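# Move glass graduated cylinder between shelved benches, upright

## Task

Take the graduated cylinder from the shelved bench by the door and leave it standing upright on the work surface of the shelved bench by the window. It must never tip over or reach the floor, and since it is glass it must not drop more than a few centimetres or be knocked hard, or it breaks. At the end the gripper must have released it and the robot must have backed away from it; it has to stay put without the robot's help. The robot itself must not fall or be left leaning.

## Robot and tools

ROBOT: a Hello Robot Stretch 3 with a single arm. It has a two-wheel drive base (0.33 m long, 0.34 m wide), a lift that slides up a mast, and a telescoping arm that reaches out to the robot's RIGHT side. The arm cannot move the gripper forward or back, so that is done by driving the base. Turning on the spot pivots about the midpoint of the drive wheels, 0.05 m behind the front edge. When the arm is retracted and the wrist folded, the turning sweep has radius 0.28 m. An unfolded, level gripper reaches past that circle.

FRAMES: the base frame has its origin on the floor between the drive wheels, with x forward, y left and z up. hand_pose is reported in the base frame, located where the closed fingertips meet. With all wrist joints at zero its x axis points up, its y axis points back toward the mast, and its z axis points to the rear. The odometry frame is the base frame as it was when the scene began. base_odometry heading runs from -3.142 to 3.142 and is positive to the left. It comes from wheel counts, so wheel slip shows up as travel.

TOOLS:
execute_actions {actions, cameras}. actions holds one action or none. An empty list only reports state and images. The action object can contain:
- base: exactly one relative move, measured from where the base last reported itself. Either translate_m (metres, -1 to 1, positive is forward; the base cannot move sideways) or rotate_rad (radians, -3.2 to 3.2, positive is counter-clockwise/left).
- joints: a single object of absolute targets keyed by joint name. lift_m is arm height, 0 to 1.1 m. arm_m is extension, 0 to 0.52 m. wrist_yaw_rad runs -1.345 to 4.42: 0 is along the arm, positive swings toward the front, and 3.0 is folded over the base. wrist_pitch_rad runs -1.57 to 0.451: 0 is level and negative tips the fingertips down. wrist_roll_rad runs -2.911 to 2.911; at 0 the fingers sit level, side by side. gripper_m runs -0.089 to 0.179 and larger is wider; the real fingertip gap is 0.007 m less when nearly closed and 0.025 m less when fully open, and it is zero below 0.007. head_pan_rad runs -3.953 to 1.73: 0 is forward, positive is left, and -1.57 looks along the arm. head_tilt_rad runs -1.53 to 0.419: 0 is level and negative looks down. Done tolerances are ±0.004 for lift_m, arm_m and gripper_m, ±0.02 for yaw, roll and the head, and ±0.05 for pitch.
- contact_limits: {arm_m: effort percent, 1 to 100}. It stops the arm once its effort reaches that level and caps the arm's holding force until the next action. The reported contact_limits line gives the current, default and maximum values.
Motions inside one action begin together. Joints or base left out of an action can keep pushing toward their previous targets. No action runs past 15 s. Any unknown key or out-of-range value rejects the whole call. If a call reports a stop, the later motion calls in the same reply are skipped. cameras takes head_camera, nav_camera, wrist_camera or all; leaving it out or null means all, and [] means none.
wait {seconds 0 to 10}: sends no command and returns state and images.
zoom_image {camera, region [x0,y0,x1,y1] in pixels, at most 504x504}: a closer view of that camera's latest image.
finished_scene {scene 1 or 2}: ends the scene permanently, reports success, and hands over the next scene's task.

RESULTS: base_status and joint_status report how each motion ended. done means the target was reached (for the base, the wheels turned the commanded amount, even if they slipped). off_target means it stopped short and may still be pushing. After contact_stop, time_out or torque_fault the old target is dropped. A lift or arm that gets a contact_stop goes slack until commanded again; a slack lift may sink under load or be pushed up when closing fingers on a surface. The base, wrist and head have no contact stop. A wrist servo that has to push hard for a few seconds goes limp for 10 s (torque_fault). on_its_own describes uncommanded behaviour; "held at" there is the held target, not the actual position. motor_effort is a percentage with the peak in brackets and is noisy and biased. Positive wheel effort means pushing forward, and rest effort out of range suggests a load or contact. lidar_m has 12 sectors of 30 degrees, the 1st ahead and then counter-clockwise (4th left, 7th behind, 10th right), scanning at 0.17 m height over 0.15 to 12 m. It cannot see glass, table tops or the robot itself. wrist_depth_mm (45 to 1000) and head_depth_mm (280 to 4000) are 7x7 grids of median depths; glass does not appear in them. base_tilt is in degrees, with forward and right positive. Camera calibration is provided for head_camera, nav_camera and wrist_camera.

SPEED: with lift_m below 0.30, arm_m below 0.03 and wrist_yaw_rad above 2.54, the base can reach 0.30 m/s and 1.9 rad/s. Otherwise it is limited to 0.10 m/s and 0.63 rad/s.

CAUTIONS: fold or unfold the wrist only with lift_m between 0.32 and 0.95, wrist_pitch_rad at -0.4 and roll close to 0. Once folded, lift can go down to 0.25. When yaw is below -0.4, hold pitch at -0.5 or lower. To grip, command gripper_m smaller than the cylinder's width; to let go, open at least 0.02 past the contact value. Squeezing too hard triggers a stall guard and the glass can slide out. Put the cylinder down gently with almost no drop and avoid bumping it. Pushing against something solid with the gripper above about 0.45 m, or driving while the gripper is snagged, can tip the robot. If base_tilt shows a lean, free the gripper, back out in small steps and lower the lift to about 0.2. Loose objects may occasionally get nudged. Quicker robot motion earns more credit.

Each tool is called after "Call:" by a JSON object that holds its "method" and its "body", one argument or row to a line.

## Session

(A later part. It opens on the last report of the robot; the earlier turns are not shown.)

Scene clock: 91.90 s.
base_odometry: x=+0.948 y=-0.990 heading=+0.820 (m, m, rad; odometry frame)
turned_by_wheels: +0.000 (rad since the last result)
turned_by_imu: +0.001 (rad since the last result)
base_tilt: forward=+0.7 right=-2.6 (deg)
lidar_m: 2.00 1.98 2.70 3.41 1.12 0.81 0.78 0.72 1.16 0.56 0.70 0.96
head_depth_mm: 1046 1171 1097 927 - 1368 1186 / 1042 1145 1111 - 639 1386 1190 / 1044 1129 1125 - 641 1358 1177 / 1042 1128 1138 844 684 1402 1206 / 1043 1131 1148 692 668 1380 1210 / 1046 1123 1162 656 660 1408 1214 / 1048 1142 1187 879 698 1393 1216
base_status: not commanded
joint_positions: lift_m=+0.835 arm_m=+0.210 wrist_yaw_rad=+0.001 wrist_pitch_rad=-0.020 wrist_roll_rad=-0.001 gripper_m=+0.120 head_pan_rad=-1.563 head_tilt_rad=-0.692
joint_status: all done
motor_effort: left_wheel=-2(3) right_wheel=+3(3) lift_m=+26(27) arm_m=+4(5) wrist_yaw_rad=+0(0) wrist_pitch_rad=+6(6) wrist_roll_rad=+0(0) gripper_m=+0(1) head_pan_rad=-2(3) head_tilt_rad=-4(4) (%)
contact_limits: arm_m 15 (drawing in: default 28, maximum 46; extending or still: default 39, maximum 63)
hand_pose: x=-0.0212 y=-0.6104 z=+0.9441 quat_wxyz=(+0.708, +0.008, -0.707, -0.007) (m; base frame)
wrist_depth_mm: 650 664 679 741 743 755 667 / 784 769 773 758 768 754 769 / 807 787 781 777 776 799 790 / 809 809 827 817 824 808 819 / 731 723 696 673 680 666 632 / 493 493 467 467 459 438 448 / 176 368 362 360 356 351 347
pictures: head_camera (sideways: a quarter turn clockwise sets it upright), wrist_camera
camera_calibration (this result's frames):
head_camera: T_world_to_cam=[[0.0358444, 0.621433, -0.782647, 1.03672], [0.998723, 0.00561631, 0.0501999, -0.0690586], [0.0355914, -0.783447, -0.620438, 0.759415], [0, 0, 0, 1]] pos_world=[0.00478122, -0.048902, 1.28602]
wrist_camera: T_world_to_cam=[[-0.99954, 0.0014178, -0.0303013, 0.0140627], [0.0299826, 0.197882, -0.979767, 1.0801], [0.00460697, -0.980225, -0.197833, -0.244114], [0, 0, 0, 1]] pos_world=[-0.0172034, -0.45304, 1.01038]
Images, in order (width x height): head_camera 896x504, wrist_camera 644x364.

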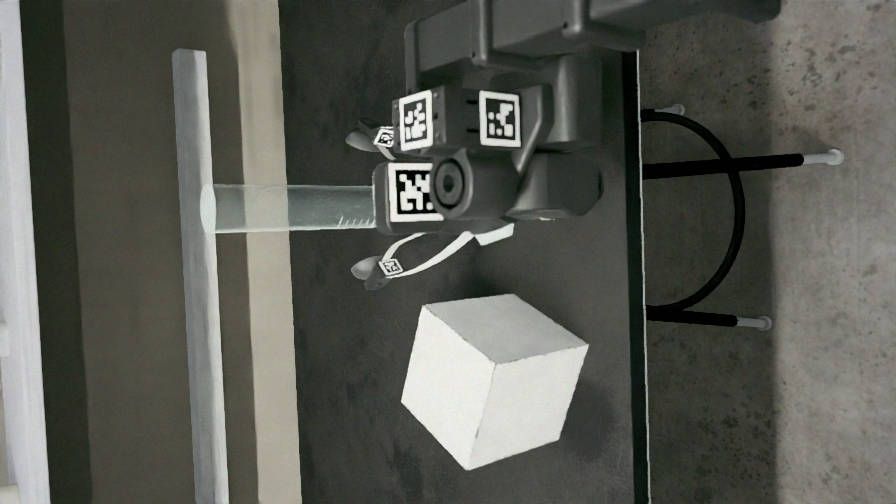

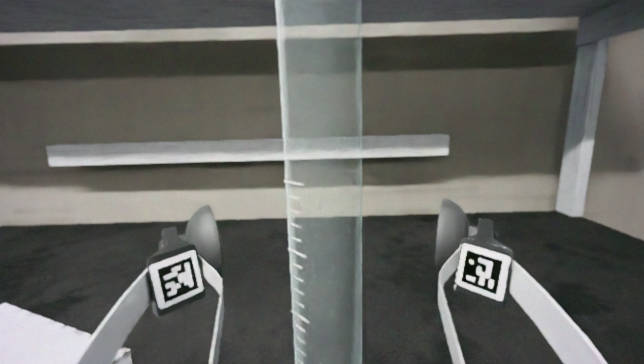

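Call:
{"method": "execute_actions", "body": {
  "actions": [
    {"joints": {"arm_m": 0.232}, "contact_limits": {"arm_m": 15}}
  ],
  "cameras": []
}}

Call:
{"method": "execute_actions", "body": {
  "actions": [
    {"joints": {"gripper_m": 0.065}}
  ],
  "cameras": ["head_camera", "wrist_camera"]
}}

Scene clock: 98.53 s.
base_odometry: x=+0.948 y=-0.990 heading=+0.820 (m, m, rad; odometry frame)
turned_by_wheels: +0.000 (rad since the last result)
turned_by_imu: +0.001 (rad since the last result)
base_tilt: forward=+0.6 right=-2.6 (deg)
lidar_m: 2.00 1.98 2.71 3.39 1.12 0.81 0.78 0.72 1.16 0.56 0.70 0.95
head_depth_mm: 1040 1162 1100 - - 1374 1175 / 1043 1142 1144 - 640 1386 1189 / 1045 1133 1175 - 644 1364 1173 / 1034 1126 1186 843 686 1397 1201 / 1046 1129 1155 693 668 1372 1203 / 1043 1125 1172 657 661 1417 1212 / 1042 1148 1188 880 698 1395 1225
base_status: not commanded
joint_positions: lift_m=+0.835 arm_m=+0.232 wrist_yaw_rad=+0.001 wrist_pitch_rad=-0.020 wrist_roll_rad=-0.001 gripper_m=+0.120 head_pan_rad=-1.563 head_tilt_rad=-0.692
joint_status: all done
motor_effort: left_wheel=-3(2) right_wheel=+3(4) lift_m=+27(27) arm_m=+4(2) wrist_yaw_rad=-1(0) wrist_pitch_rad=+6(6) wrist_roll_rad=+0(1) gripper_m=+0(0) head_pan_rad=-2(2) head_tilt_rad=-4(4) (%)
contact_limits: arm_m 15 (drawing in: default 28, maximum 46; extending or still: default 39, maximum 63)
hand_pose: x=-0.0212 y=-0.6324 z=+0.9441 quat_wxyz=(+0.708, +0.008, -0.707, -0.007) (m; base frame)
wrist_depth_mm: 646 660 721 723 714 711 641 / 737 761 750 746 760 733 748 / 748 757 760 750 757 769 755 / 773 790 792 783 820 812 802 / 717 722 703 674 646 657 633 / 497 506 459 467 462 435 445 / 375 367 360 355 359 347 343
pictures: none
No camera images: the call's "cameras" was empty. Leave "cameras" out to get every camera's image.

Scene clock: 99.57 s.
base_odometry: x=+0.948 y=-0.990 heading=+0.820 (m, m, rad; odometry frame)
turned_by_wheels: +0.000 (rad since the last result)
turned_by_imu: +0.000 (rad since the last result)
base_tilt: forward=+0.5 right=-2.8 (deg)
lidar_m: 1.99 1.98 2.70 3.40 1.12 0.81 0.78 0.72 1.16 0.56 0.70 0.96
head_depth_mm: 1040 1166 1089 - - 1371 1178 / 1042 1142 1106 - 640 1371 1183 / 1047 1132 1182 - 643 1359 1180 / 1046 1136 1165 854 683 1403 1201 / 1039 1129 1158 694 668 1374 1204 / 1039 1127 1170 655 661 1418 1216 / 1050 1148 1182 876 700 1392 1217
base_status: not commanded
joint_positions: lift_m=+0.835 arm_m=+0.232 wrist_yaw_rad=+0.001 wrist_pitch_rad=-0.020 wrist_roll_rad=-0.001 gripper_m=+0.065 head_pan_rad=-1.563 head_tilt_rad=-0.692
joint_status: all done
motor_effort: left_wheel=-3(3) right_wheel=+4(3) lift_m=+27(26) arm_m=+4(4) wrist_yaw_rad=+0(0) wrist_pitch_rad=+6(6) wrist_roll_rad=-1(1) gripper_m=+1(80) head_pan_rad=-2(2) head_tilt_rad=-4(4) (%)
hand_pose: x=-0.0212 y=-0.6324 z=+0.9441 quat_wxyz=(+0.708, +0.008, -0.707, -0.007) (m; base frame)
wrist_depth_mm: 648 675 715 706 729 722 648 / 752 735 743 737 743 761 731 / 754 760 777 756 755 786 769 / 815 787 811 821 802 813 798 / 739 711 760 680 725 643 625 / 494 480 435 469 433 456 444 / 371 369 365 358 352 351 344
pictures: head_camera (sideways: a quarter turn clockwise sets it upright), wrist_camera
camera_calibration (this result's frames):
head_camera: T_world_to_cam=[[0.0358443, 0.621433, -0.782647, 1.03672], [0.998723, 0.00561643, 0.0501999, -0.0690586], [0.0355915, -0.783447, -0.620438, 0.759415], [0, 0, 0, 1]] pos_world=[0.00478123, -0.048902, 1.28602]
wrist_camera: T_world_to_cam=[[-0.99954, 0.00141756, -0.0303013, 0.0140938], [0.0299825, 0.197882, -0.979767, 1.08446], [0.00460721, -0.980225, -0.197834, -0.265684], [0, 0, 0, 1]] pos_world=[-0.0172034, -0.475045, 1.01038]
Images, in order (width x height): head_camera 896x504, wrist_camera 644x364.

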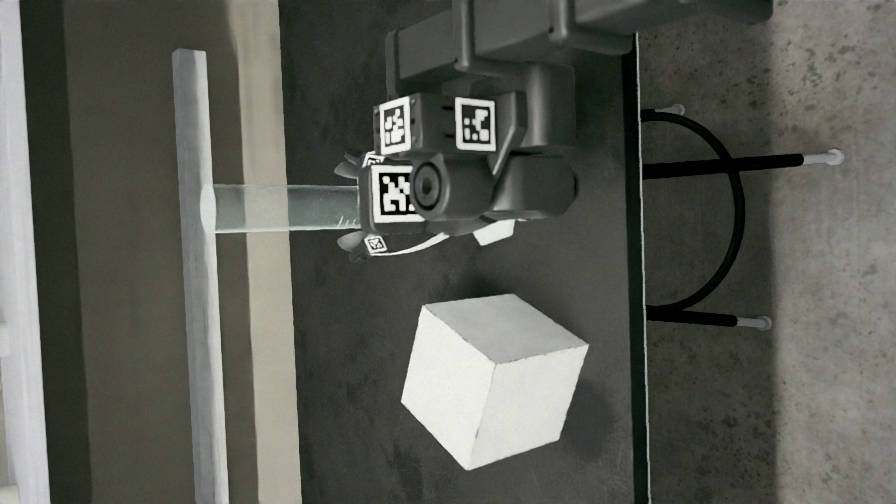

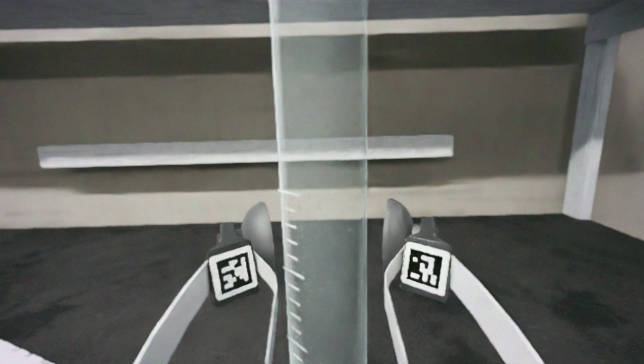

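Call:
{"method": "execute_actions", "body": {
  "actions": [
    {"joints": {"gripper_m": 0.02}}
  ],
  "cameras": ["wrist_camera"]
}}

Scene clock: 103.17 s.
base_odometry: x=+0.948 y=-0.990 heading=+0.820 (m, m, rad; odometry frame)
turned_by_wheels: +0.000 (rad since the last result)
turned_by_imu: +0.001 (rad since the last result)
base_tilt: forward=+0.7 right=-2.6 (deg)
lidar_m: 1.99 1.98 2.70 3.41 1.12 0.81 0.78 0.72 1.16 0.56 0.70 0.96
head_depth_mm: 1039 1164 1093 - - 1382 1178 / 1038 1149 1115 - 641 1375 1189 / 1045 1129 1178 - 642 1360 1181 / 1043 1122 1146 856 684 1400 1197 / 1041 1135 1149 694 669 1376 1212 / 1040 1121 1163 655 662 1419 1209 / 1040 1149 1182 882 699 1394 1220
base_status: not commanded
joint_positions: lift_m=+0.835 arm_m=+0.232 wrist_yaw_rad=+0.001 wrist_pitch_rad=-0.020 wrist_roll_rad=-0.001 gripper_m=+0.021 head_pan_rad=-1.563 head_tilt_rad=-0.692
joint_status: all done
motor_effort: left_wheel=-2(3) right_wheel=+3(3) lift_m=+27(27) arm_m=+4(4) wrist_yaw_rad=-1(0) wrist_pitch_rad=+6(6) wrist_roll_rad=+0(0) gripper_m=-11(83) head_pan_rad=-3(2) head_tilt_rad=-4(3) (%)
hand_pose: x=-0.0211 y=-0.6324 z=+0.9441 quat_wxyz=(+0.708, +0.008, -0.707, -0.007) (m; base frame)
wrist_depth_mm: 662 662 707 716 716 721 637 / 734 732 738 737 747 740 755 / 759 774 768 745 776 774 779 / 788 791 795 803 806 796 797 / 743 732 739 680 721 639 642 / 496 483 449 476 434 454 449 / 374 368 361 357 351 348 347
pictures: wrist_camera
camera_calibration (this result's frames):
wrist_camera: T_world_to_cam=[[-0.99954, 0.00106764, -0.0303019, 0.0139626], [0.0299138, 0.197893, -0.979767, 1.08446], [0.00495048, -0.980223, -0.197834, -0.265683], [0, 0, 0, 1]] pos_world=[-0.017169, -0.47505, 1.01038]
Images, in order (width x height): wrist_camera 644x364.

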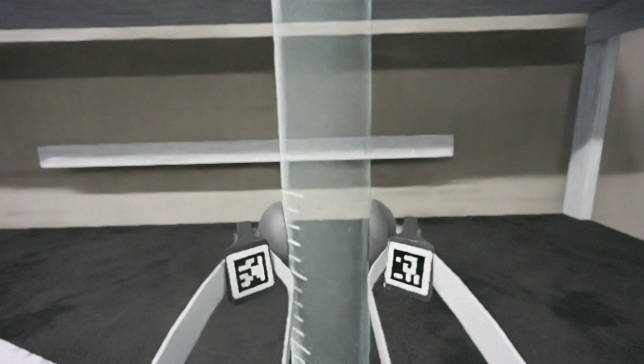

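Call:
{"method": "execute_actions", "body": {
  "actions": [
    {"joints": {"gripper_m": -0.02}}
  ],
  "cameras": []
}}

Call:
{"method": "execute_actions", "body": {
  "actions": [
    {"joints": {"lift_m": 0.855}}
  ],
  "cameras": ["head_camera", "wrist_camera"]
}}

Scene clock: 105.73 s.
base_odometry: x=+0.948 y=-0.990 heading=+0.820 (m, m, rad; odometry frame)
turned_by_wheels: +0.000 (rad since the last result)
turned_by_imu: +0.000 (rad since the last result)
base_tilt: forward=+0.5 right=-2.6 (deg)
lidar_m: 2.00 1.98 2.70 3.39 1.12 0.81 0.78 0.72 1.16 0.56 0.70 0.96
head_depth_mm: 1041 1169 1097 - - 1372 1181 / 1043 1147 1113 - 639 1384 1188 / 1035 1129 1176 - 643 1358 1176 / 1043 1128 1147 857 682 1401 1206 / 1039 1128 1146 692 670 1377 1207 / 1037 1127 1166 655 662 1425 1216 / 1045 1148 1186 882 698 1396 1216
base_status: not commanded
joint_positions: lift_m=+0.835 arm_m=+0.232 wrist_yaw_rad=+0.001 wrist_pitch_rad=-0.020 wrist_roll_rad=-0.001 gripper_m=-0.019 head_pan_rad=-1.563 head_tilt_rad=-0.692
joint_status: all done
motor_effort: left_wheel=-3(3) right_wheel=+3(3) lift_m=+27(26) arm_m=+4(3) wrist_yaw_rad=+0(1) wrist_pitch_rad=+6(6) wrist_roll_rad=+0(0) gripper_m=-26(97) head_pan_rad=-2(2) head_tilt_rad=-4(4) (%)
hand_pose: x=-0.0211 y=-0.6324 z=+0.9441 quat_wxyz=(+0.708, +0.008, -0.707, -0.007) (m; base frame)
wrist_depth_mm: 661 664 706 722 721 717 646 / 745 732 740 739 746 746 735 / 756 754 749 748 761 772 756 / 790 795 787 772 781 802 796 / 714 709 729 671 727 651 631 / 487 482 464 467 415 457 454 / 376 374 360 359 354 349 351
pictures: none
No camera images: the call's "cameras" was empty. Leave "cameras" out to get every camera's image.

Scene clock: 106.67 s.
base_odometry: x=+0.948 y=-0.990 heading=+0.820 (m, m, rad; odometry frame)
turned_by_wheels: +0.000 (rad since the last result)
turned_by_imu: +0.000 (rad since the last result)
base_tilt: forward=+0.6 right=-2.7 (deg)
lidar_m: 1.99 1.97 2.70 3.39 1.12 0.81 0.78 0.72 1.16 0.56 0.70 0.95
head_depth_mm: 1040 1169 1096 - 653 1380 1177 / 1038 1149 1153 - 654 1380 1189 / 1044 1130 1190 - 657 1364 1180 / 1039 1129 1185 857 685 1401 1200 / 1042 1130 1154 694 669 1366 1199 / 1043 1128 1163 654 662 1423 1212 / 1042 1144 1178 880 698 1393 1230
base_status: not commanded
joint_positions: lift_m=+0.855 arm_m=+0.232 wrist_yaw_rad=+0.001 wrist_pitch_rad=-0.034 wrist_roll_rad=-0.001 gripper_m=-0.015 head_pan_rad=-1.563 head_tilt_rad=-0.692
joint_status: all done
motor_effort: left_wheel=-3(3) right_wheel=+3(3) lift_m=+27(27) arm_m=+4(4) wrist_yaw_rad=+0(0) wrist_pitch_rad=+10(10) wrist_roll_rad=+0(0) gripper_m=-23(25) head_pan_rad=-2(2) head_tilt_rad=-4(3) (%)
hand_pose: x=-0.0211 y=-0.6320 z=+0.9605 quat_wxyz=(+0.708, +0.013, -0.706, -0.012) (m; base frame)
wrist_depth_mm: 619 638 654 714 722 726 651 / 736 744 719 745 741 747 730 / 753 755 744 743 749 776 764 / 789 823 811 781 815 790 792 / 758 729 762 688 741 669 658 / 516 500 504 487 440 484 474 / 395 391 381 378 371 370 366
pictures: head_camera (sideways: a quarter turn clockwise sets it upright), wrist_camera
camera_calibration (this result's frames):
head_camera: T_world_to_cam=[[0.0358444, 0.621433, -0.782647, 1.03672], [0.998723, 0.0056163, 0.0501999, -0.0690586], [0.0355914, -0.783447, -0.620438, 0.759415], [0, 0, 0, 1]] pos_world=[0.00478122, -0.048902, 1.28602]
wrist_camera: T_world_to_cam=[[-0.999541, 0.00147804, -0.0302674, 0.0146872], [0.0298968, 0.211182, -0.976989, 1.10625], [0.00494789, -0.977446, -0.211129, -0.247486], [0, 0, 0, 1]] pos_world=[-0.0171682, -0.475546, 1.02899]
Images, in order (width x height): head_camera 896x504, wrist_camera 644x364.

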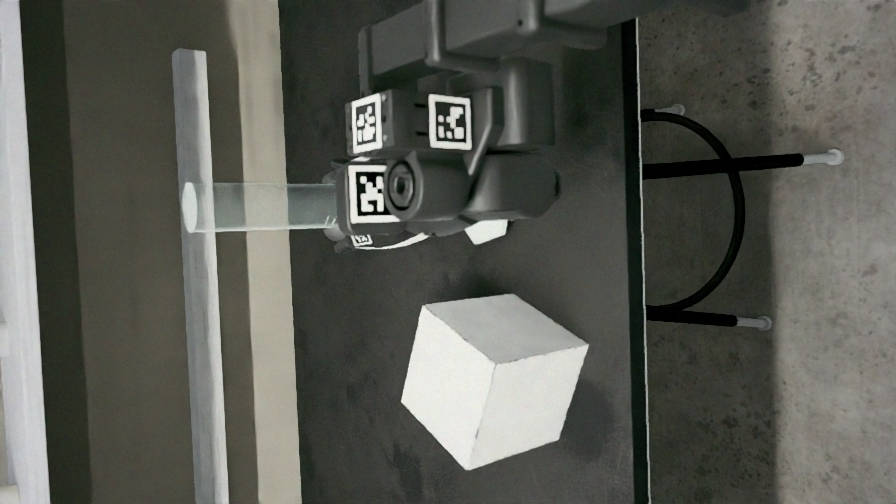

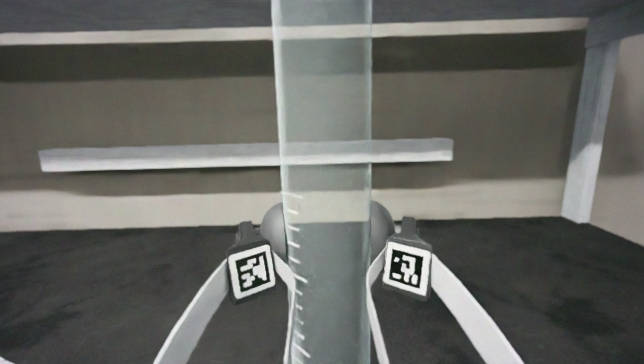

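Call:
{"method": "execute_actions", "body": {
  "actions": [],
  "cameras": ["wrist_camera"]
}}

Scene clock: 108.27 s.
base_odometry: x=+0.948 y=-0.990 heading=+0.820 (m, m, rad; odometry frame)
turned_by_wheels: +0.000 (rad since the last result)
turned_by_imu: +0.000 (rad since the last result)
base_tilt: forward=+0.7 right=-2.6 (deg)
lidar_m: 1.99 1.98 2.71 3.39 1.11 0.81 0.78 0.72 1.16 0.56 0.70 0.96
head_depth_mm: 1044 1165 1101 - 650 1377 1173 / 1042 1148 1163 - 656 1379 1190 / 1046 1124 1185 - 661 1359 1181 / 1043 1128 1190 853 684 1389 1205 / 1042 1137 1149 692 670 1375 1209 / 1043 1128 1167 658 660 1409 1217 / 1050 1147 1187 877 698 1389 1219
base_status: not commanded
joint_positions: lift_m=+0.855 arm_m=+0.232 wrist_yaw_rad=+0.001 wrist_pitch_rad=-0.034 wrist_roll_rad=-0.001 gripper_m=-0.006 head_pan_rad=-1.563 head_tilt_rad=-0.692
joint_status: all done
on_its_own: gripper_m is held at -0.007, not at your -0.020, by its stall guard, which is still easing
motor_effort: left_wheel=-3(3) right_wheel=+3(3) lift_m=+27(27) arm_m=+4(4) wrist_yaw_rad=+0(0) wrist_pitch_rad=+10(10) wrist_roll_rad=-1(0) gripper_m=-16(25) head_pan_rad=-3(2) head_tilt_rad=-4(3) (%)
hand_pose: x=-0.0211 y=-0.6320 z=+0.9605 quat_wxyz=(+0.708, +0.013, -0.706, -0.012) (m; base frame)
wrist_depth_mm: 624 636 655 717 706 722 635 / 730 750 740 741 747 736 732 / 762 737 756 751 759 778 780 / 788 804 779 799 804 800 795 / 738 736 752 689 745 679 661 / 511 518 486 490 440 484 475 / 393 390 380 378 376 369 368
pictures: wrist_camera
camera_calibration (this result's frames):
wrist_camera: T_world_to_cam=[[-0.999541, 0.00147802, -0.0302673, 0.0146871], [0.0298967, 0.211182, -0.976989, 1.10625], [0.0049479, -0.977446, -0.211129, -0.247486], [0, 0, 0, 1]] pos_world=[-0.0171682, -0.475546, 1.02899]
Images, in order (width x height): wrist_camera 644x364.

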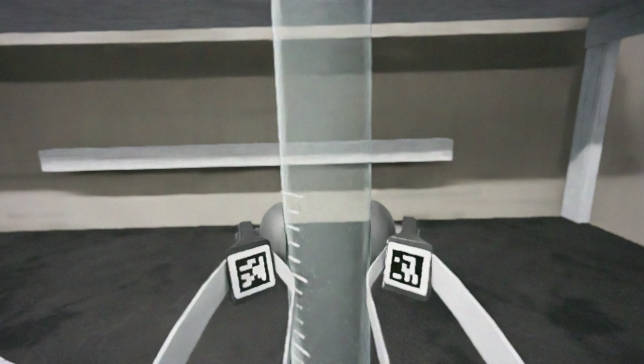

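Call:
{"method": "execute_actions", "body": {
  "actions": [],
  "cameras": ["wrist_camera"]
}}

Scene clock: 108.83 s.
base_odometry: x=+0.948 y=-0.990 heading=+0.820 (m, m, rad; odometry frame)
turned_by_wheels: +0.000 (rad since the last result)
turned_by_imu: +0.000 (rad since the last result)
base_tilt: forward=+0.7 right=-2.7 (deg)
lidar_m: 2.00 1.98 2.70 3.40 1.12 0.81 0.78 0.72 1.16 0.56 0.70 0.96
head_depth_mm: 1040 1164 1099 - 654 1380 1184 / 1043 1143 1163 - 656 1379 1177 / 1045 1126 1184 - 659 1357 1181 / 1043 1130 1181 853 686 1409 1208 / 1038 1126 1155 694 666 1385 1209 / 1043 1129 1160 655 663 1411 1210 / 1044 1150 1183 879 697 1389 1227
base_status: not commanded
joint_positions: lift_m=+0.855 arm_m=+0.232 wrist_yaw_rad=+0.001 wrist_pitch_rad=-0.034 wrist_roll_rad=-0.001 gripper_m=-0.005 head_pan_rad=-1.563 head_tilt_rad=-0.692
joint_status: all done
on_its_own: gripper_m is held at -0.004, not at your -0.020, by its stall guard, which is still easing
motor_effort: left_wheel=-3(3) right_wheel=+3(3) lift_m=+27(27) arm_m=+4(4) wrist_yaw_rad=-1(0) wrist_pitch_rad=+10(10) wrist_roll_rad=+0(0) gripper_m=-2(25) head_pan_rad=-3(2) head_tilt_rad=-4(3) (%)
hand_pose: x=-0.0211 y=-0.6320 z=+0.9605 quat_wxyz=(+0.708, +0.013, -0.706, -0.012) (m; base frame)
wrist_depth_mm: 624 643 662 727 711 716 657 / 743 720 741 737 728 744 738 / 749 749 768 769 747 766 776 / 785 785 800 795 811 799 793 / 748 722 768 681 762 665 660 / 520 505 492 488 446 477 473 / 389 390 381 378 375 369 366
pictures: wrist_camera
camera_calibration (this result's frames):
wrist_camera: T_world_to_cam=[[-0.999541, 0.0014779, -0.0302673, 0.0146871], [0.0298967, 0.211182, -0.976989, 1.10625], [0.00494802, -0.977446, -0.211129, -0.247486], [0, 0, 0, 1]] pos_world=[-0.0171682, -0.475546, 1.02899]
Images, in order (width x height): wrist_camera 644x364.

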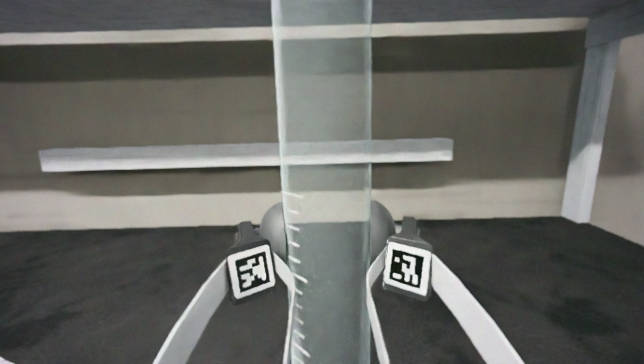

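Call:
{"method": "execute_actions", "body": {
  "actions": [],
  "cameras": ["wrist_camera"]
}}

Scene clock: 110.27 s.
base_odometry: x=+0.948 y=-0.990 heading=+0.820 (m, m, rad; odometry frame)
turned_by_wheels: +0.000 (rad since the last result)
turned_by_imu: +0.000 (rad since the last result)
base_tilt: forward=+0.6 right=-2.6 (deg)
lidar_m: 1.99 1.98 2.70 3.39 1.12 0.81 0.78 0.72 1.16 0.56 0.70 0.96
head_depth_mm: 1043 1168 1100 - 652 1364 1177 / 1041 1140 1162 - 656 1377 1196 / 1040 1128 1186 - 660 1361 1182 / 1039 1130 1191 856 683 1397 1194 / 1041 1126 1152 693 668 1381 1201 / 1044 1128 1169 655 661 1417 1216 / 1041 1139 1181 880 697 1393 1216
base_status: not commanded
joint_positions: lift_m=+0.855 arm_m=+0.232 wrist_yaw_rad=+0.001 wrist_pitch_rad=-0.034 wrist_roll_rad=-0.001 gripper_m=-0.003 head_pan_rad=-1.563 head_tilt_rad=-0.692
joint_status: all done
on_its_own: gripper_m is held at -0.004, not at your -0.020, by its stall guard, which is not easing now
motor_effort: left_wheel=-3(3) right_wheel=+3(3) lift_m=+27(27) arm_m=+4(4) wrist_yaw_rad=-1(0) wrist_pitch_rad=+10(10) wrist_roll_rad=-1(0) gripper_m=-19(25) head_pan_rad=-2(2) head_tilt_rad=-4(3) (%)
hand_pose: x=-0.0211 y=-0.6320 z=+0.9605 quat_wxyz=(+0.708, +0.013, -0.706, -0.012) (m; base frame)
wrist_depth_mm: 633 636 650 723 708 713 650 / 717 743 735 751 747 748 722 / 771 757 752 790 748 765 787 / 792 812 791 814 792 802 792 / 745 740 771 682 734 681 678 / 523 508 487 488 443 476 469 / 388 390 380 379 370 368 362
pictures: wrist_camera
camera_calibration (this result's frames):
wrist_camera: T_world_to_cam=[[-0.999541, 0.001478, -0.0302673, 0.0146871], [0.0298967, 0.211182, -0.976989, 1.10625], [0.00494791, -0.977446, -0.211129, -0.247486], [0, 0, 0, 1]] pos_world=[-0.0171682, -0.475546, 1.02899]
Images, in order (width x height): wrist_camera 644x364.

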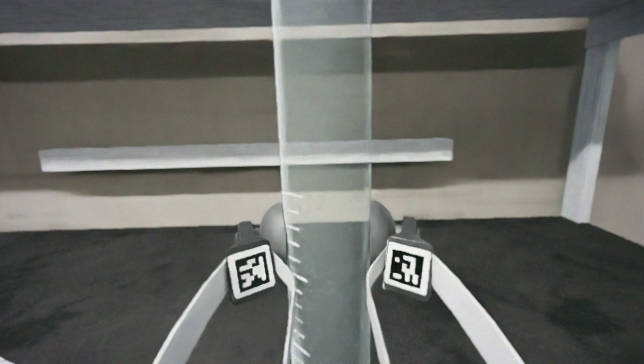

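Call:
{"method": "execute_actions", "body": {
  "actions": [
    {"joints": {"lift_m": 0.95, "arm_m": 0.0, "head_pan_rad": 1.3, "head_tilt_rad": -0.3}}
  ]
}}

Scene clock: 124.97 s.
base_odometry: x=+0.948 y=-0.990 heading=+0.820 (m, m, rad; odometry frame)
turned_by_wheels: +0.000 (rad since the last result)
turned_by_imu: +0.001 (rad since the last result)
base_tilt: forward=+0.7 right=-2.6 (deg)
lidar_m: 2.00 1.98 2.70 3.40 1.12 0.81 0.78 0.72 1.16 0.56 0.70 0.96
head_depth_mm: 3570 3752 3883 3954 2737 1968 1547 / 3425 3630 3737 3902 2786 1981 1533 / 3373 3472 3627 3913 2826 2005 1556 / 3220 3354 3542 3757 2847 2015 1563 / 3185 3299 3393 3619 2890 2041 1559 / 3072 3255 3381 3553 2913 2056 1580 / 2989 3179 3265 3476 2912 2064 1583
base_status: not commanded
joint_positions: lift_m=+0.950 arm_m=+0.000 wrist_yaw_rad=+0.000 wrist_pitch_rad=-0.035 wrist_roll_rad=-0.001 gripper_m=-0.003 head_pan_rad=+1.293 head_tilt_rad=-0.310
joint_status: all done
on_its_own: gripper_m is held at -0.004, not at your -0.020, by its stall guard, which is not easing now
motor_effort: left_wheel=-3(3) right_wheel=+3(3) lift_m=+27(30) arm_m=-4(5) wrist_yaw_rad=+1(1) wrist_pitch_rad=+11(10) wrist_roll_rad=+0(1) gripper_m=-19(19) head_pan_rad=+4(34) head_tilt_rad=+4(25) (%)
hand_pose: x=-0.0213 y=-0.4005 z=+1.0552 quat_wxyz=(+0.708, +0.013, -0.706, -0.013) (m; base frame)
wrist_depth_mm: 923 910 936 943 947 837 961 / 863 909 953 984 909 883 760 / - - 988 - - - 995 / - - - - - - - / 998 - - 953 992 935 - / 601 690 649 676 603 660 658 / 528 338 399 517 508 503 499
pictures: head_camera (sideways: a quarter turn clockwise sets it upright), nav_camera (sideways: a quarter turn counterclockwise sets it upright), wrist_camera
camera_calibration (this result's frames):
head_camera: T_world_to_cam=[[-0.117233, -0.262726, -0.957722, 1.26602], [-0.965006, 0.257913, 0.0473732, -0.0534243], [0.234563, 0.929761, -0.283768, 0.320122], [0, 0, 0, 1]] pos_world=[0.0217761, 0.0487584, 1.30586]
nav_camera: T_world_to_cam=[[0.0783579, 0.29983, 0.950769, -1.19879], [0.973294, -0.229427, -0.00786307, 0.0582849], [0.215775, 0.925994, -0.309801, 0.356054], [0, 0, 0, 1]] pos_world=[-0.0396213, 0.0431016, 1.25054]
wrist_camera: T_world_to_cam=[[-0.999539, 0.00228025, -0.0302643, 0.0173333], [0.0300588, 0.212196, -0.976765, 1.15008], [0.0041947, -0.977224, -0.212167, -0.0000698823], [0, 0, 0, 1]] pos_world=[-0.0172444, -0.24415, 1.12387]
Images, in order (width x height): head_camera 896x504, nav_camera 672x504, wrist_camera 644x364.

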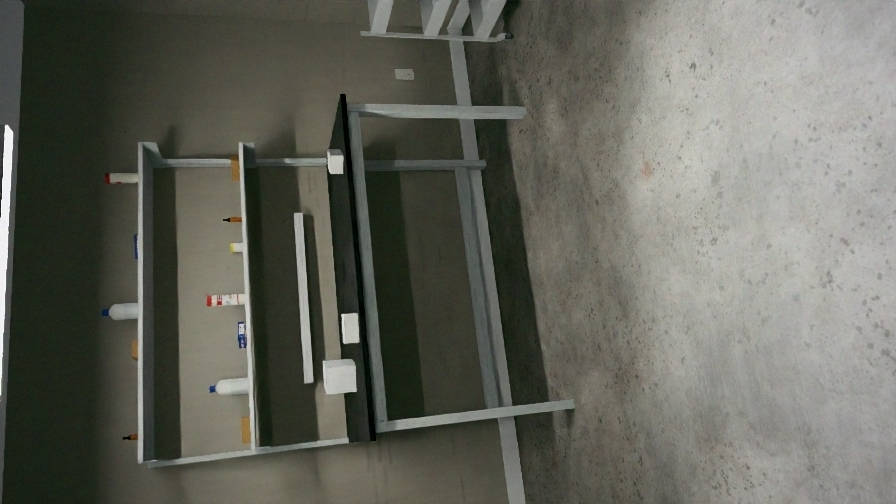

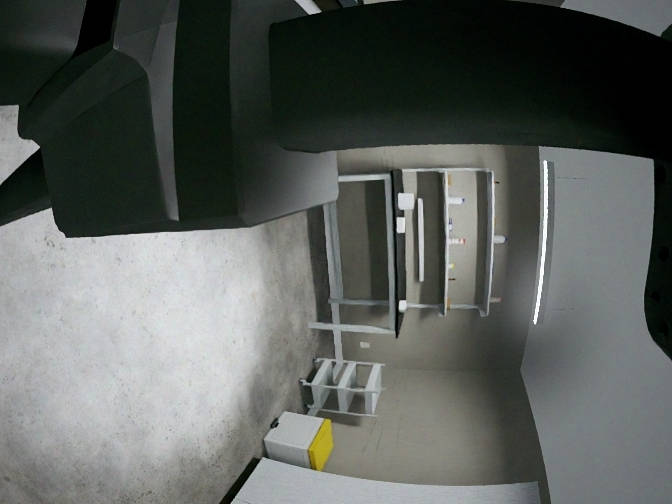

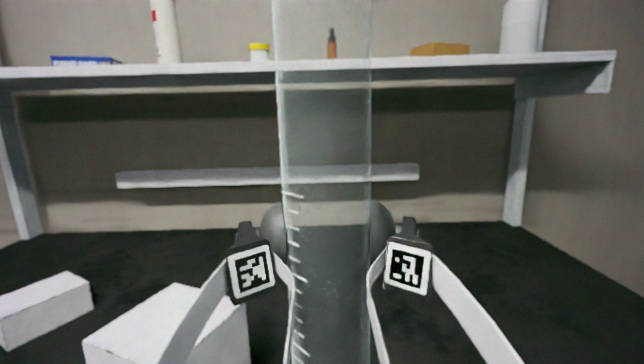

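Call:
{"method": "execute_actions", "body": {
  "actions": [
    {"base": {"rotate_rad": 1.29}, "joints": {"head_pan_rad": 0.0, "head_tilt_rad": -0.4}}
  ],
  "cameras": ["wrist_camera"]
}}

Call:
{"method": "execute_actions", "body": {
  "actions": [
    {"base": {"translate_m": 1.0}}
  ],
  "cameras": ["head_camera", "wrist_camera"]
}}

Scene clock: 133.43 s.
base_odometry: x=+0.948 y=-0.990 heading=+2.110 (m, m, rad; odometry frame)
turned_by_wheels: +1.290 (rad since the last result)
turned_by_imu: +1.288 (rad since the last result)
base_tilt: forward=+0.7 right=-2.5 (deg)
lidar_m: 3.10 1.62 0.92 0.78 0.78 0.72 0.56 0.70 0.97 0.96 1.98 2.18
head_depth_mm: 3445 3614 3899 3550 2369 1769 1413 / 3409 3573 3888 3343 2370 1771 1439 / 3258 3493 3690 3620 2404 1804 1431 / 3128 3398 3556 3687 2403 1813 1443 / 3077 3280 3445 3584 2462 1826 1460 / 2997 3250 3307 3589 2506 1847 1467 / 2932 3175 3305 3499 2495 1863 1469
base_status: done
joint_positions: lift_m=+0.950 arm_m=+0.000 wrist_yaw_rad=+0.000 wrist_pitch_rad=-0.035 wrist_roll_rad=-0.001 gripper_m=-0.003 head_pan_rad=+0.007 head_tilt_rad=-0.395
joint_status: all done
on_its_own: gripper_m is held at -0.004, not at your -0.020, by its stall guard, which is not easing now
motor_effort: left_wheel=-2(6) right_wheel=+3(8) lift_m=+28(28) arm_m=-4(4) wrist_yaw_rad=+0(1) wrist_pitch_rad=+11(10) wrist_roll_rad=-1(0) gripper_m=-19(20) head_pan_rad=-2(32) head_tilt_rad=-2(12) (%)
hand_pose: x=-0.0213 y=-0.4005 z=+1.0552 quat_wxyz=(+0.708, +0.013, -0.706, -0.013) (m; base frame)
wrist_depth_mm: - - - - - - - / - - - - - - 865 / - - - - - - - / - - - - - - - / - - - - - 687 884 / - - - - 827 652 654 / - - - - - 531 498
pictures: wrist_camera
camera_calibration (this result's frames):
wrist_camera: T_world_to_cam=[[-0.999539, 0.00228042, -0.0302664, 0.0173356], [0.0300609, 0.212196, -0.976765, 1.15008], [0.00419498, -0.977224, -0.212167, -0.0000705293], [0, 0, 0, 1]] pos_world=[-0.0172445, -0.244151, 1.12387]
Images, in order (width x height): wrist_camera 644x364.

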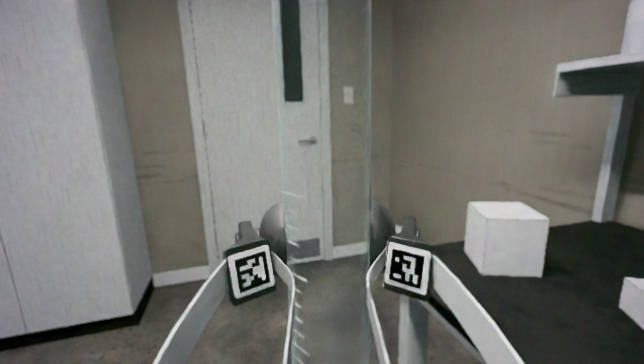

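Scene clock: 144.40 s.
base_odometry: x=+0.435 y=-0.132 heading=+2.110 (m, m, rad; odometry frame)
turned_by_wheels: +0.000 (rad since the last result)
turned_by_imu: +0.000 (rad since the last result)
base_tilt: forward=+0.6 right=-2.5 (deg)
lidar_m: 2.16 1.80 1.25 1.06 1.06 1.21 1.57 1.54 2.43 1.63 1.63 1.87
head_depth_mm: 2474 2665 2779 3009 2283 1766 1424 / 2410 2561 2595 2937 2378 1779 1422 / 2349 2528 2527 2827 2424 1802 1435 / 2335 2446 2441 2761 2422 1806 1445 / 2240 2378 2299 2658 2446 1827 1456 / 2193 2304 2277 2639 2453 1851 1464 / 2151 2266 2090 2557 2397 1849 1478
base_status: done
joint_positions: lift_m=+0.950 arm_m=+0.000 wrist_yaw_rad=+0.000 wrist_pitch_rad=-0.035 wrist_roll_rad=-0.001 gripper_m=-0.003 head_pan_rad=+0.007 head_tilt_rad=-0.395
joint_status: not commanded
on_its_own: gripper_m is held at -0.004, not at your -0.020, by its stall guard, which is not easing now
motor_effort: left_wheel=-3(4) right_wheel=+3(8) lift_m=+28(27) arm_m=-4(4) wrist_yaw_rad=+0(0) wrist_pitch_rad=+11(11) wrist_roll_rad=-1(1) gripper_m=-20(20) head_pan_rad=-3(2) head_tilt_rad=-2(2) (%)
hand_pose: x=-0.0213 y=-0.4005 z=+1.0552 quat_wxyz=(+0.708, +0.013, -0.706, -0.013) (m; base frame)
wrist_depth_mm: - - - - - - - / - - - - - - - / - - - - - - - / - - - - - - - / - - - - - - - / - - - - - - - / - - - - - - -
pictures: head_camera (sideways: a quarter turn clockwise sets it upright), wrist_camera
camera_calibration (this result's frames):
head_camera: T_world_to_cam=[[-0.365668, 0.038044, -0.929968, 1.2313], [-0.0197734, 0.998621, 0.0486275, -0.0608179], [0.930535, 0.0361701, -0.364411, 0.420828], [0, 0, 0, 1]] pos_world=[0.057447, -0.00133075, 1.30138]
wrist_camera: T_world_to_cam=[[-0.999539, 0.00228044, -0.0302664, 0.0173356], [0.0300609, 0.212196, -0.976765, 1.15008], [0.00419495, -0.977224, -0.212167, -0.0000704973], [0, 0, 0, 1]] pos_world=[-0.0172445, -0.244151, 1.12387]
Images, in order (width x height): head_camera 896x504, wrist_camera 644x364.

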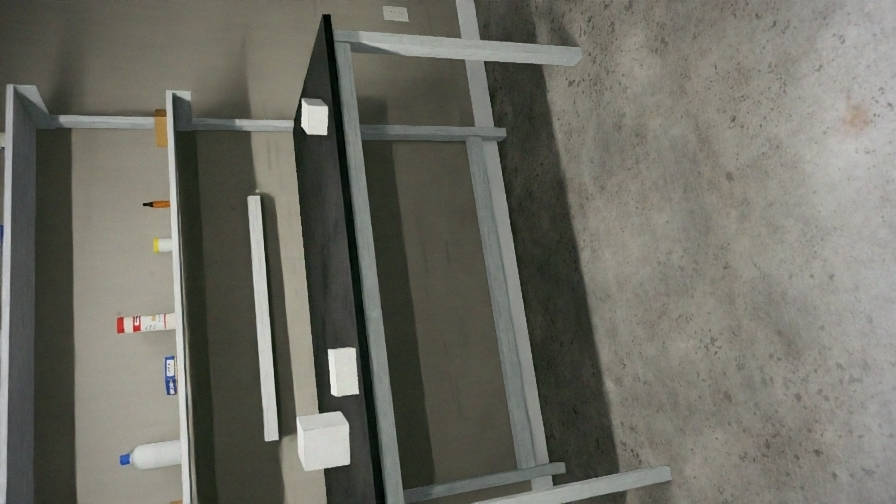

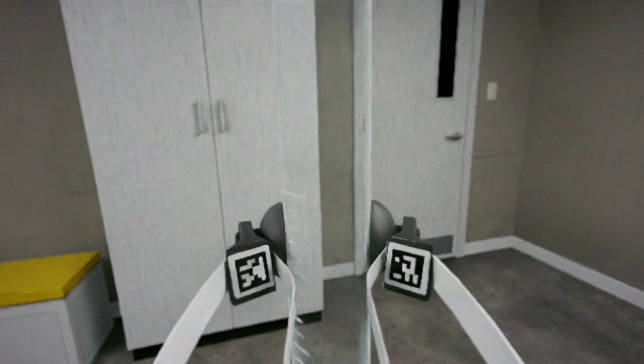

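Call:
{"method": "execute_actions", "body": {
  "actions": [
    {"base": {"translate_m": 1.0}, "joints": {"lift_m": 1.04, "head_tilt_rad": -0.5}}
  ],
  "cameras": ["head_camera", "wrist_camera"]
}}

Scene clock: 157.13 s.
base_odometry: x=-0.079 y=+0.727 heading=+2.110 (m, m, rad; odometry frame)
turned_by_wheels: +0.000 (rad since the last result)
turned_by_imu: +0.000 (rad since the last result)
base_tilt: forward=+0.8 right=-2.5 (deg)
lidar_m: 1.47 1.47 0.98 1.96 1.44 1.54 2.57 2.41 1.58 1.36 1.36 1.18
head_depth_mm: 1428 1627 1319 1985 2029 1611 1309 / 1444 1594 1357 997 1941 1616 1324 / 1412 1531 1378 958 1940 1621 1324 / 1371 1485 1403 935 1917 1635 1334 / 1352 1456 1431 917 1872 1655 1346 / 1300 1396 1467 884 1809 1664 1361 / 1273 1377 1451 858 1755 1668 1352
base_status: done
joint_positions: lift_m=+1.040 arm_m=+0.000 wrist_yaw_rad=+0.000 wrist_pitch_rad=-0.035 wrist_roll_rad=-0.001 gripper_m=-0.003 head_pan_rad=+0.007 head_tilt_rad=-0.494
joint_status: all done
on_its_own: gripper_m is held at -0.004, not at your -0.020, by its stall guard, which is not easing now
motor_effort: left_wheel=-3(3) right_wheel=+3(8) lift_m=+28(28) arm_m=-4(4) wrist_yaw_rad=+0(0) wrist_pitch_rad=+11(11) wrist_roll_rad=-1(1) gripper_m=-19(19) head_pan_rad=-2(2) head_tilt_rad=-2(13) (%)
hand_pose: x=-0.0213 y=-0.4005 z=+1.1452 quat_wxyz=(+0.708, +0.013, -0.706, -0.013) (m; base frame)
wrist_depth_mm: - - - - - - - / - - - - - - - / - - - - - - - / - - - - - - - / - - - - - - - / - - - - - - - / - - - - - - -
pictures: head_camera (sideways: a quarter turn clockwise sets it upright), wrist_camera
camera_calibration (this result's frames):
head_camera: T_world_to_cam=[[-0.455477, 0.0374281, -0.889461, 1.17899], [-0.0148673, 0.998657, 0.0496363, -0.0621549], [0.890124, 0.0358321, -0.454308, 0.538058], [0, 0, 0, 1]] pos_world=[0.0571406, -0.00133578, 1.2962]
wrist_camera: T_world_to_cam=[[-0.999539, 0.00228307, -0.0302664, 0.0200601], [0.030061, 0.212298, -0.976742, 1.23798], [0.00419553, -0.977202, -0.212269, 0.0191492], [0, 0, 0, 1]] pos_world=[-0.0172445, -0.244155, 1.21386]
Images, in order (width x height): head_camera 896x504, wrist_camera 644x364.

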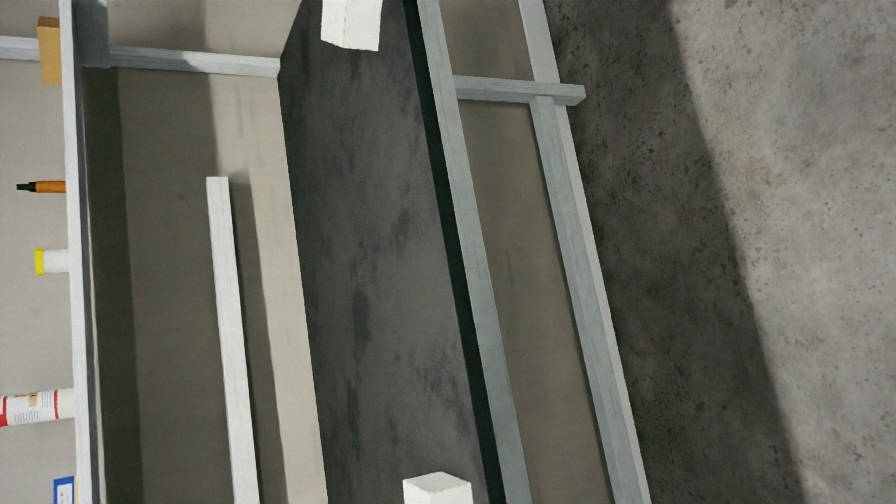

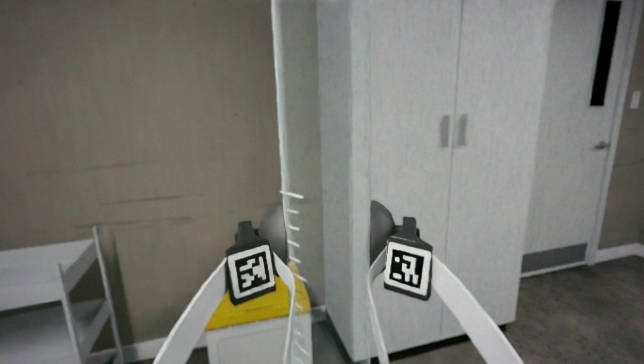

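Call:
{"method": "execute_actions", "body": {
  "actions": [
    {"base": {"translate_m": 0.25}}
  ],
  "cameras": []
}}

Call:
{"method": "execute_actions", "body": {
  "actions": [
    {"base": {"rotate_rad": 1.7}, "joints": {"head_pan_rad": -1.35, "head_tilt_rad": -0.6}}
  ]
}}

Scene clock: 165.60 s.
base_odometry: x=-0.207 y=+0.941 heading=+2.110 (m, m, rad; odometry frame)
turned_by_wheels: +0.000 (rad since the last result)
turned_by_imu: +0.001 (rad since the last result)
base_tilt: forward=+0.7 right=-2.5 (deg)
lidar_m: 1.23 1.23 0.84 2.03 1.51 1.62 2.81 2.65 1.49 1.30 1.24 0.97
head_depth_mm: 1217 1354 1325 827 1835 1591 1318 / 1225 1351 1354 835 1708 1606 1323 / 1192 1297 1371 844 726 1628 1322 / 1152 1262 1336 860 700 1621 1350 / 1125 1223 1303 867 679 1575 1350 / 1098 1196 1272 879 668 1553 1360 / 1047 1171 1250 884 653 1569 1356
base_status: done
joint_positions: lift_m=+1.040 arm_m=+0.000 wrist_yaw_rad=+0.000 wrist_pitch_rad=-0.035 wrist_roll_rad=-0.001 gripper_m=-0.003 head_pan_rad=+0.007 head_tilt_rad=-0.494
joint_status: not commanded
on_its_own: gripper_m is held at -0.004, not at your -0.020, by its stall guard, which is not easing now
motor_effort: left_wheel=-3(4) right_wheel=+3(8) lift_m=+27(28) arm_m=-4(4) wrist_yaw_rad=+0(0) wrist_pitch_rad=+11(11) wrist_roll_rad=+0(1) gripper_m=-20(20) head_pan_rad=-2(2) head_tilt_rad=-3(3) (%)
hand_pose: x=-0.0213 y=-0.4005 z=+1.1452 quat_wxyz=(+0.708, +0.013, -0.706, -0.013) (m; base frame)
wrist_depth_mm: - - - - - - - / - - - - - - - / - - - - - - - / - - - - - - - / - - - - - - - / - - - - - - - / - - - - - - -
pictures: none
No camera images: the call's "cameras" was empty. Leave "cameras" out to get every camera's image.

Scene clock: 169.23 s.
base_odometry: x=-0.207 y=+0.941 heading=-2.474 (m, m, rad; odometry frame)
turned_by_wheels: +1.700 (rad since the last result)
turned_by_imu: +1.697 (rad since the last result)
base_tilt: forward=+0.6 right=-2.6 (deg)
lidar_m: 2.02 1.52 1.76 2.65 2.89 1.39 1.30 1.24 0.97 1.23 1.24 0.84
head_depth_mm: 1115 1209 - - - - - / 1115 1229 1061 710 690 1470 1238 / 1129 1238 1007 699 1699 1492 1251 / 1142 1251 1025 708 1736 1495 1255 / 1151 1261 1041 678 1753 1513 1261 / 1160 1278 989 672 1725 1516 1269 / 1168 1294 846 699 1798 1526 1286
base_status: done
joint_positions: lift_m=+1.040 arm_m=+0.000 wrist_yaw_rad=+0.000 wrist_pitch_rad=-0.035 wrist_roll_rad=-0.001 gripper_m=-0.003 head_pan_rad=-1.343 head_tilt_rad=-0.593
joint_status: all done
on_its_own: gripper_m is held at -0.004, not at your -0.020, by its stall guard, which is not easing now
motor_effort: left_wheel=-3(7) right_wheel=+4(8) lift_m=+27(27) arm_m=-4(4) wrist_yaw_rad=+0(1) wrist_pitch_rad=+11(10) wrist_roll_rad=+0(0) gripper_m=-19(19) head_pan_rad=-2(33) head_tilt_rad=-3(11) (%)
hand_pose: x=-0.0213 y=-0.4005 z=+1.1452 quat_wxyz=(+0.708, +0.013, -0.706, -0.013) (m; base frame)
wrist_depth_mm: 928 985 984 - - - - / 954 972 - - - - - / 995 - - - - - - / - - - - - - - / 573 812 860 796 838 758 728 / 541 572 550 559 496 538 506 / 377 420 434 427 420 440 457
pictures: head_camera (sideways: a quarter turn clockwise sets it upright), nav_camera (sideways: a quarter turn counterclockwise sets it upright), wrist_camera
camera_calibration (this result's frames):
head_camera: T_world_to_cam=[[-0.0824852, 0.535838, -0.840282, 1.11258], [0.97229, 0.228334, 0.0501626, -0.0688554], [0.218744, -0.81286, -0.539824, 0.653422], [0, 0, 0, 1]] pos_world=[0.0157864, -0.0493004, 1.29107]
nav_camera: T_world_to_cam=[[0.133807, -0.546609, 0.826628, -1.03718], [-0.963518, -0.266857, -0.0204947, 0.0865392], [0.231794, -0.793729, -0.562375, 0.68462], [0, 0, 0, 1]] pos_world=[0.063473, -0.000437151, 1.24415]
wrist_camera: T_world_to_cam=[[-0.999539, 0.00228369, -0.0302683, 0.0200624], [0.030063, 0.212298, -0.976742, 1.23798], [0.00419531, -0.977202, -0.212269, 0.0191481], [0, 0, 0, 1]] pos_world=[-0.0172447, -0.244156, 1.21386]
Images, in order (width x height): head_camera 896x504, nav_camera 672x504, wrist_camera 644x364.

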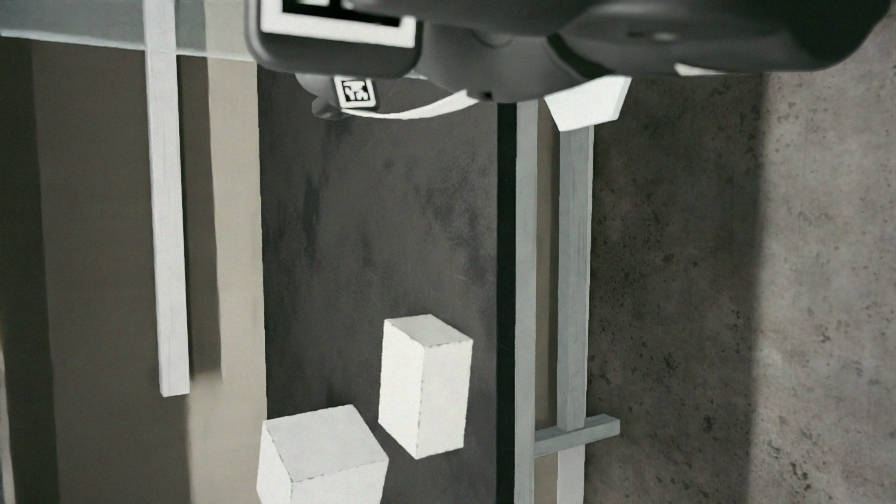

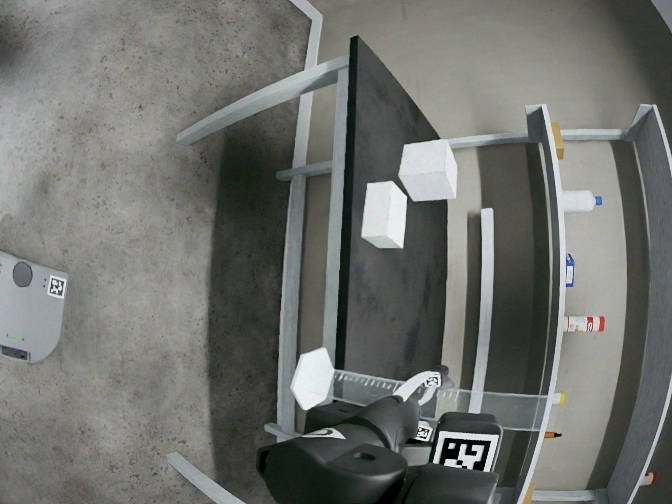

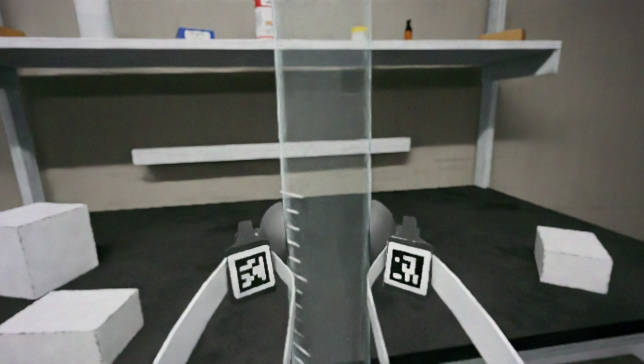

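Call:
{"method": "execute_actions", "body": {
  "actions": [
    {"joints": {"arm_m": 0.37, "head_pan_rad": -1.45, "head_tilt_rad": -0.5}, "contact_limits": {"arm_m": 20}}
  ]
}}

Scene clock: 178.00 s.
base_odometry: x=-0.207 y=+0.941 heading=-2.474 (m, m, rad; odometry frame)
turned_by_wheels: +0.000 (rad since the last result)
turned_by_imu: +0.001 (rad since the last result)
base_tilt: forward=+0.7 right=-2.6 (deg)
lidar_m: 2.03 1.52 1.77 2.65 2.89 1.39 1.30 1.24 0.97 1.23 1.24 0.84
head_depth_mm: 1133 - 1076 800 691 1582 1306 / 1137 1198 - 771 689 1595 1306 / 1104 1213 1286 785 688 1615 1339 / 1113 1195 1288 831 683 1603 1326 / 1102 1202 1303 842 689 1600 1328 / 1119 1213 1289 851 670 1593 1347 / 1122 1228 1288 860 671 1587 1348
base_status: not commanded
joint_positions: lift_m=+1.040 arm_m=+0.370 wrist_yaw_rad=+0.000 wrist_pitch_rad=-0.035 wrist_roll_rad=-0.001 gripper_m=-0.003 head_pan_rad=-1.443 head_tilt_rad=-0.507
joint_status: all done
on_its_own: gripper_m is held at -0.004, not at your -0.020, by its stall guard, which is not easing now
motor_effort: left_wheel=-3(3) right_wheel=+3(4) lift_m=+27(28) arm_m=+4(5) wrist_yaw_rad=+0(0) wrist_pitch_rad=+11(10) wrist_roll_rad=-1(0) gripper_m=-19(20) head_pan_rad=-2(11) head_tilt_rad=+3(12) (%)
contact_limits: arm_m 20 (drawing in: default 28, maximum 46; extending or still: default 39, maximum 63)
hand_pose: x=-0.0213 y=-0.7699 z=+1.1452 quat_wxyz=(+0.708, +0.013, -0.706, -0.013) (m; base frame)
wrist_depth_mm: 515 517 524 553 572 589 609 / 665 680 707 743 760 825 841 / 681 719 719 767 796 834 875 / 686 705 704 789 839 867 904 / 725 755 769 781 851 738 825 / 577 569 549 546 499 539 526 / 441 437 427 421 415 416 408
pictures: head_camera (sideways: a quarter turn clockwise sets it upright), nav_camera (sideways: a quarter turn counterclockwise sets it upright), wrist_camera
camera_calibration (this result's frames):
head_camera: T_world_to_cam=[[-0.0191369, 0.46853, -0.88324, 1.16822], [0.989707, 0.134185, 0.0497369, -0.0684129], [0.14182, -0.873197, -0.466276, 0.558195], [0, 0, 0, 1]] pos_world=[0.0109013, -0.05075, 1.29549]
nav_camera: T_world_to_cam=[[0.069262, -0.485453, 0.871515, -1.09532], [-0.985172, -0.170746, -0.0168144, 0.081882], [0.15697, -0.857427, -0.49008, 0.591014], [0, 0, 0, 1]] pos_world=[0.0637603, -0.010993, 1.24561]
wrist_camera: T_world_to_cam=[[-0.999539, 0.00231292, -0.0302683, 0.0209211], [0.0300692, 0.212297, -0.976742, 1.31641], [0.00416674, -0.977202, -0.212269, -0.341855], [0, 0, 0, 1]] pos_world=[-0.0172476, -0.61358, 1.21386]
Images, in order (width x height): head_camera 896x504, nav_camera 672x504, wrist_camera 644x364.

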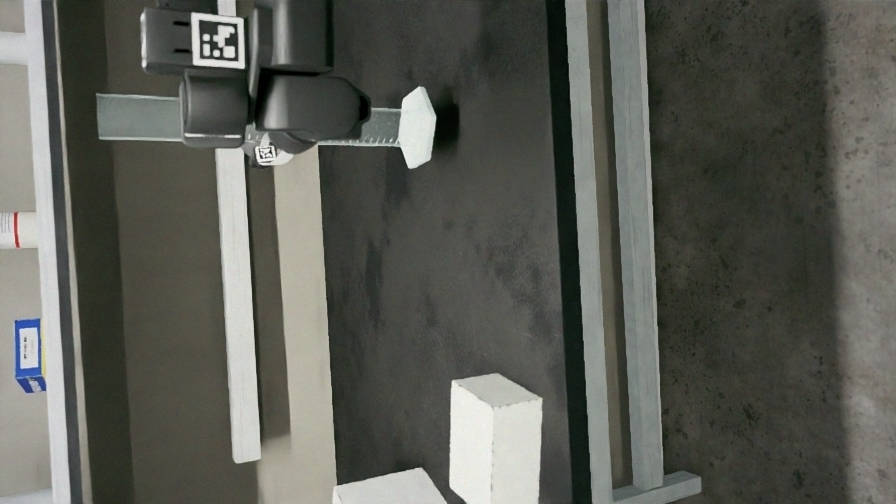

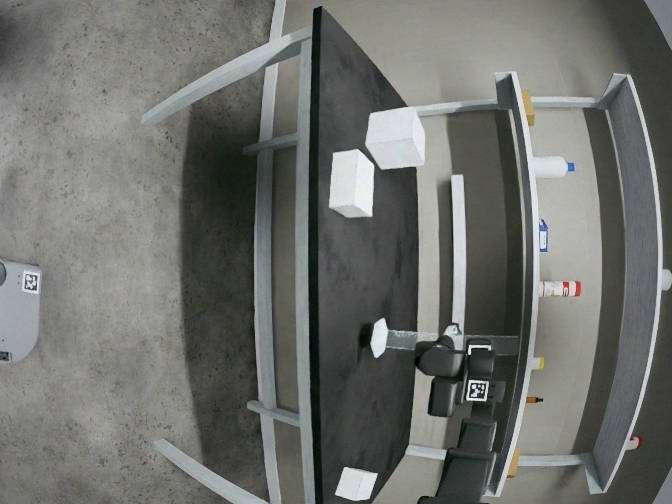

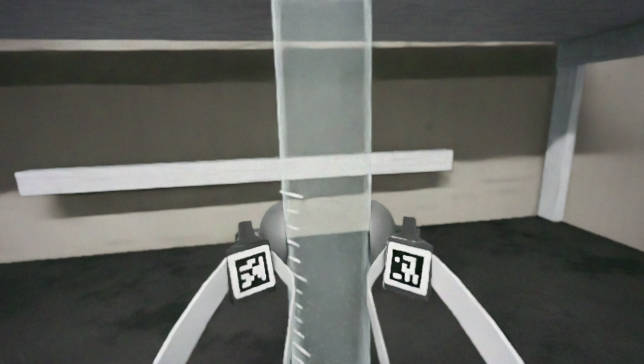

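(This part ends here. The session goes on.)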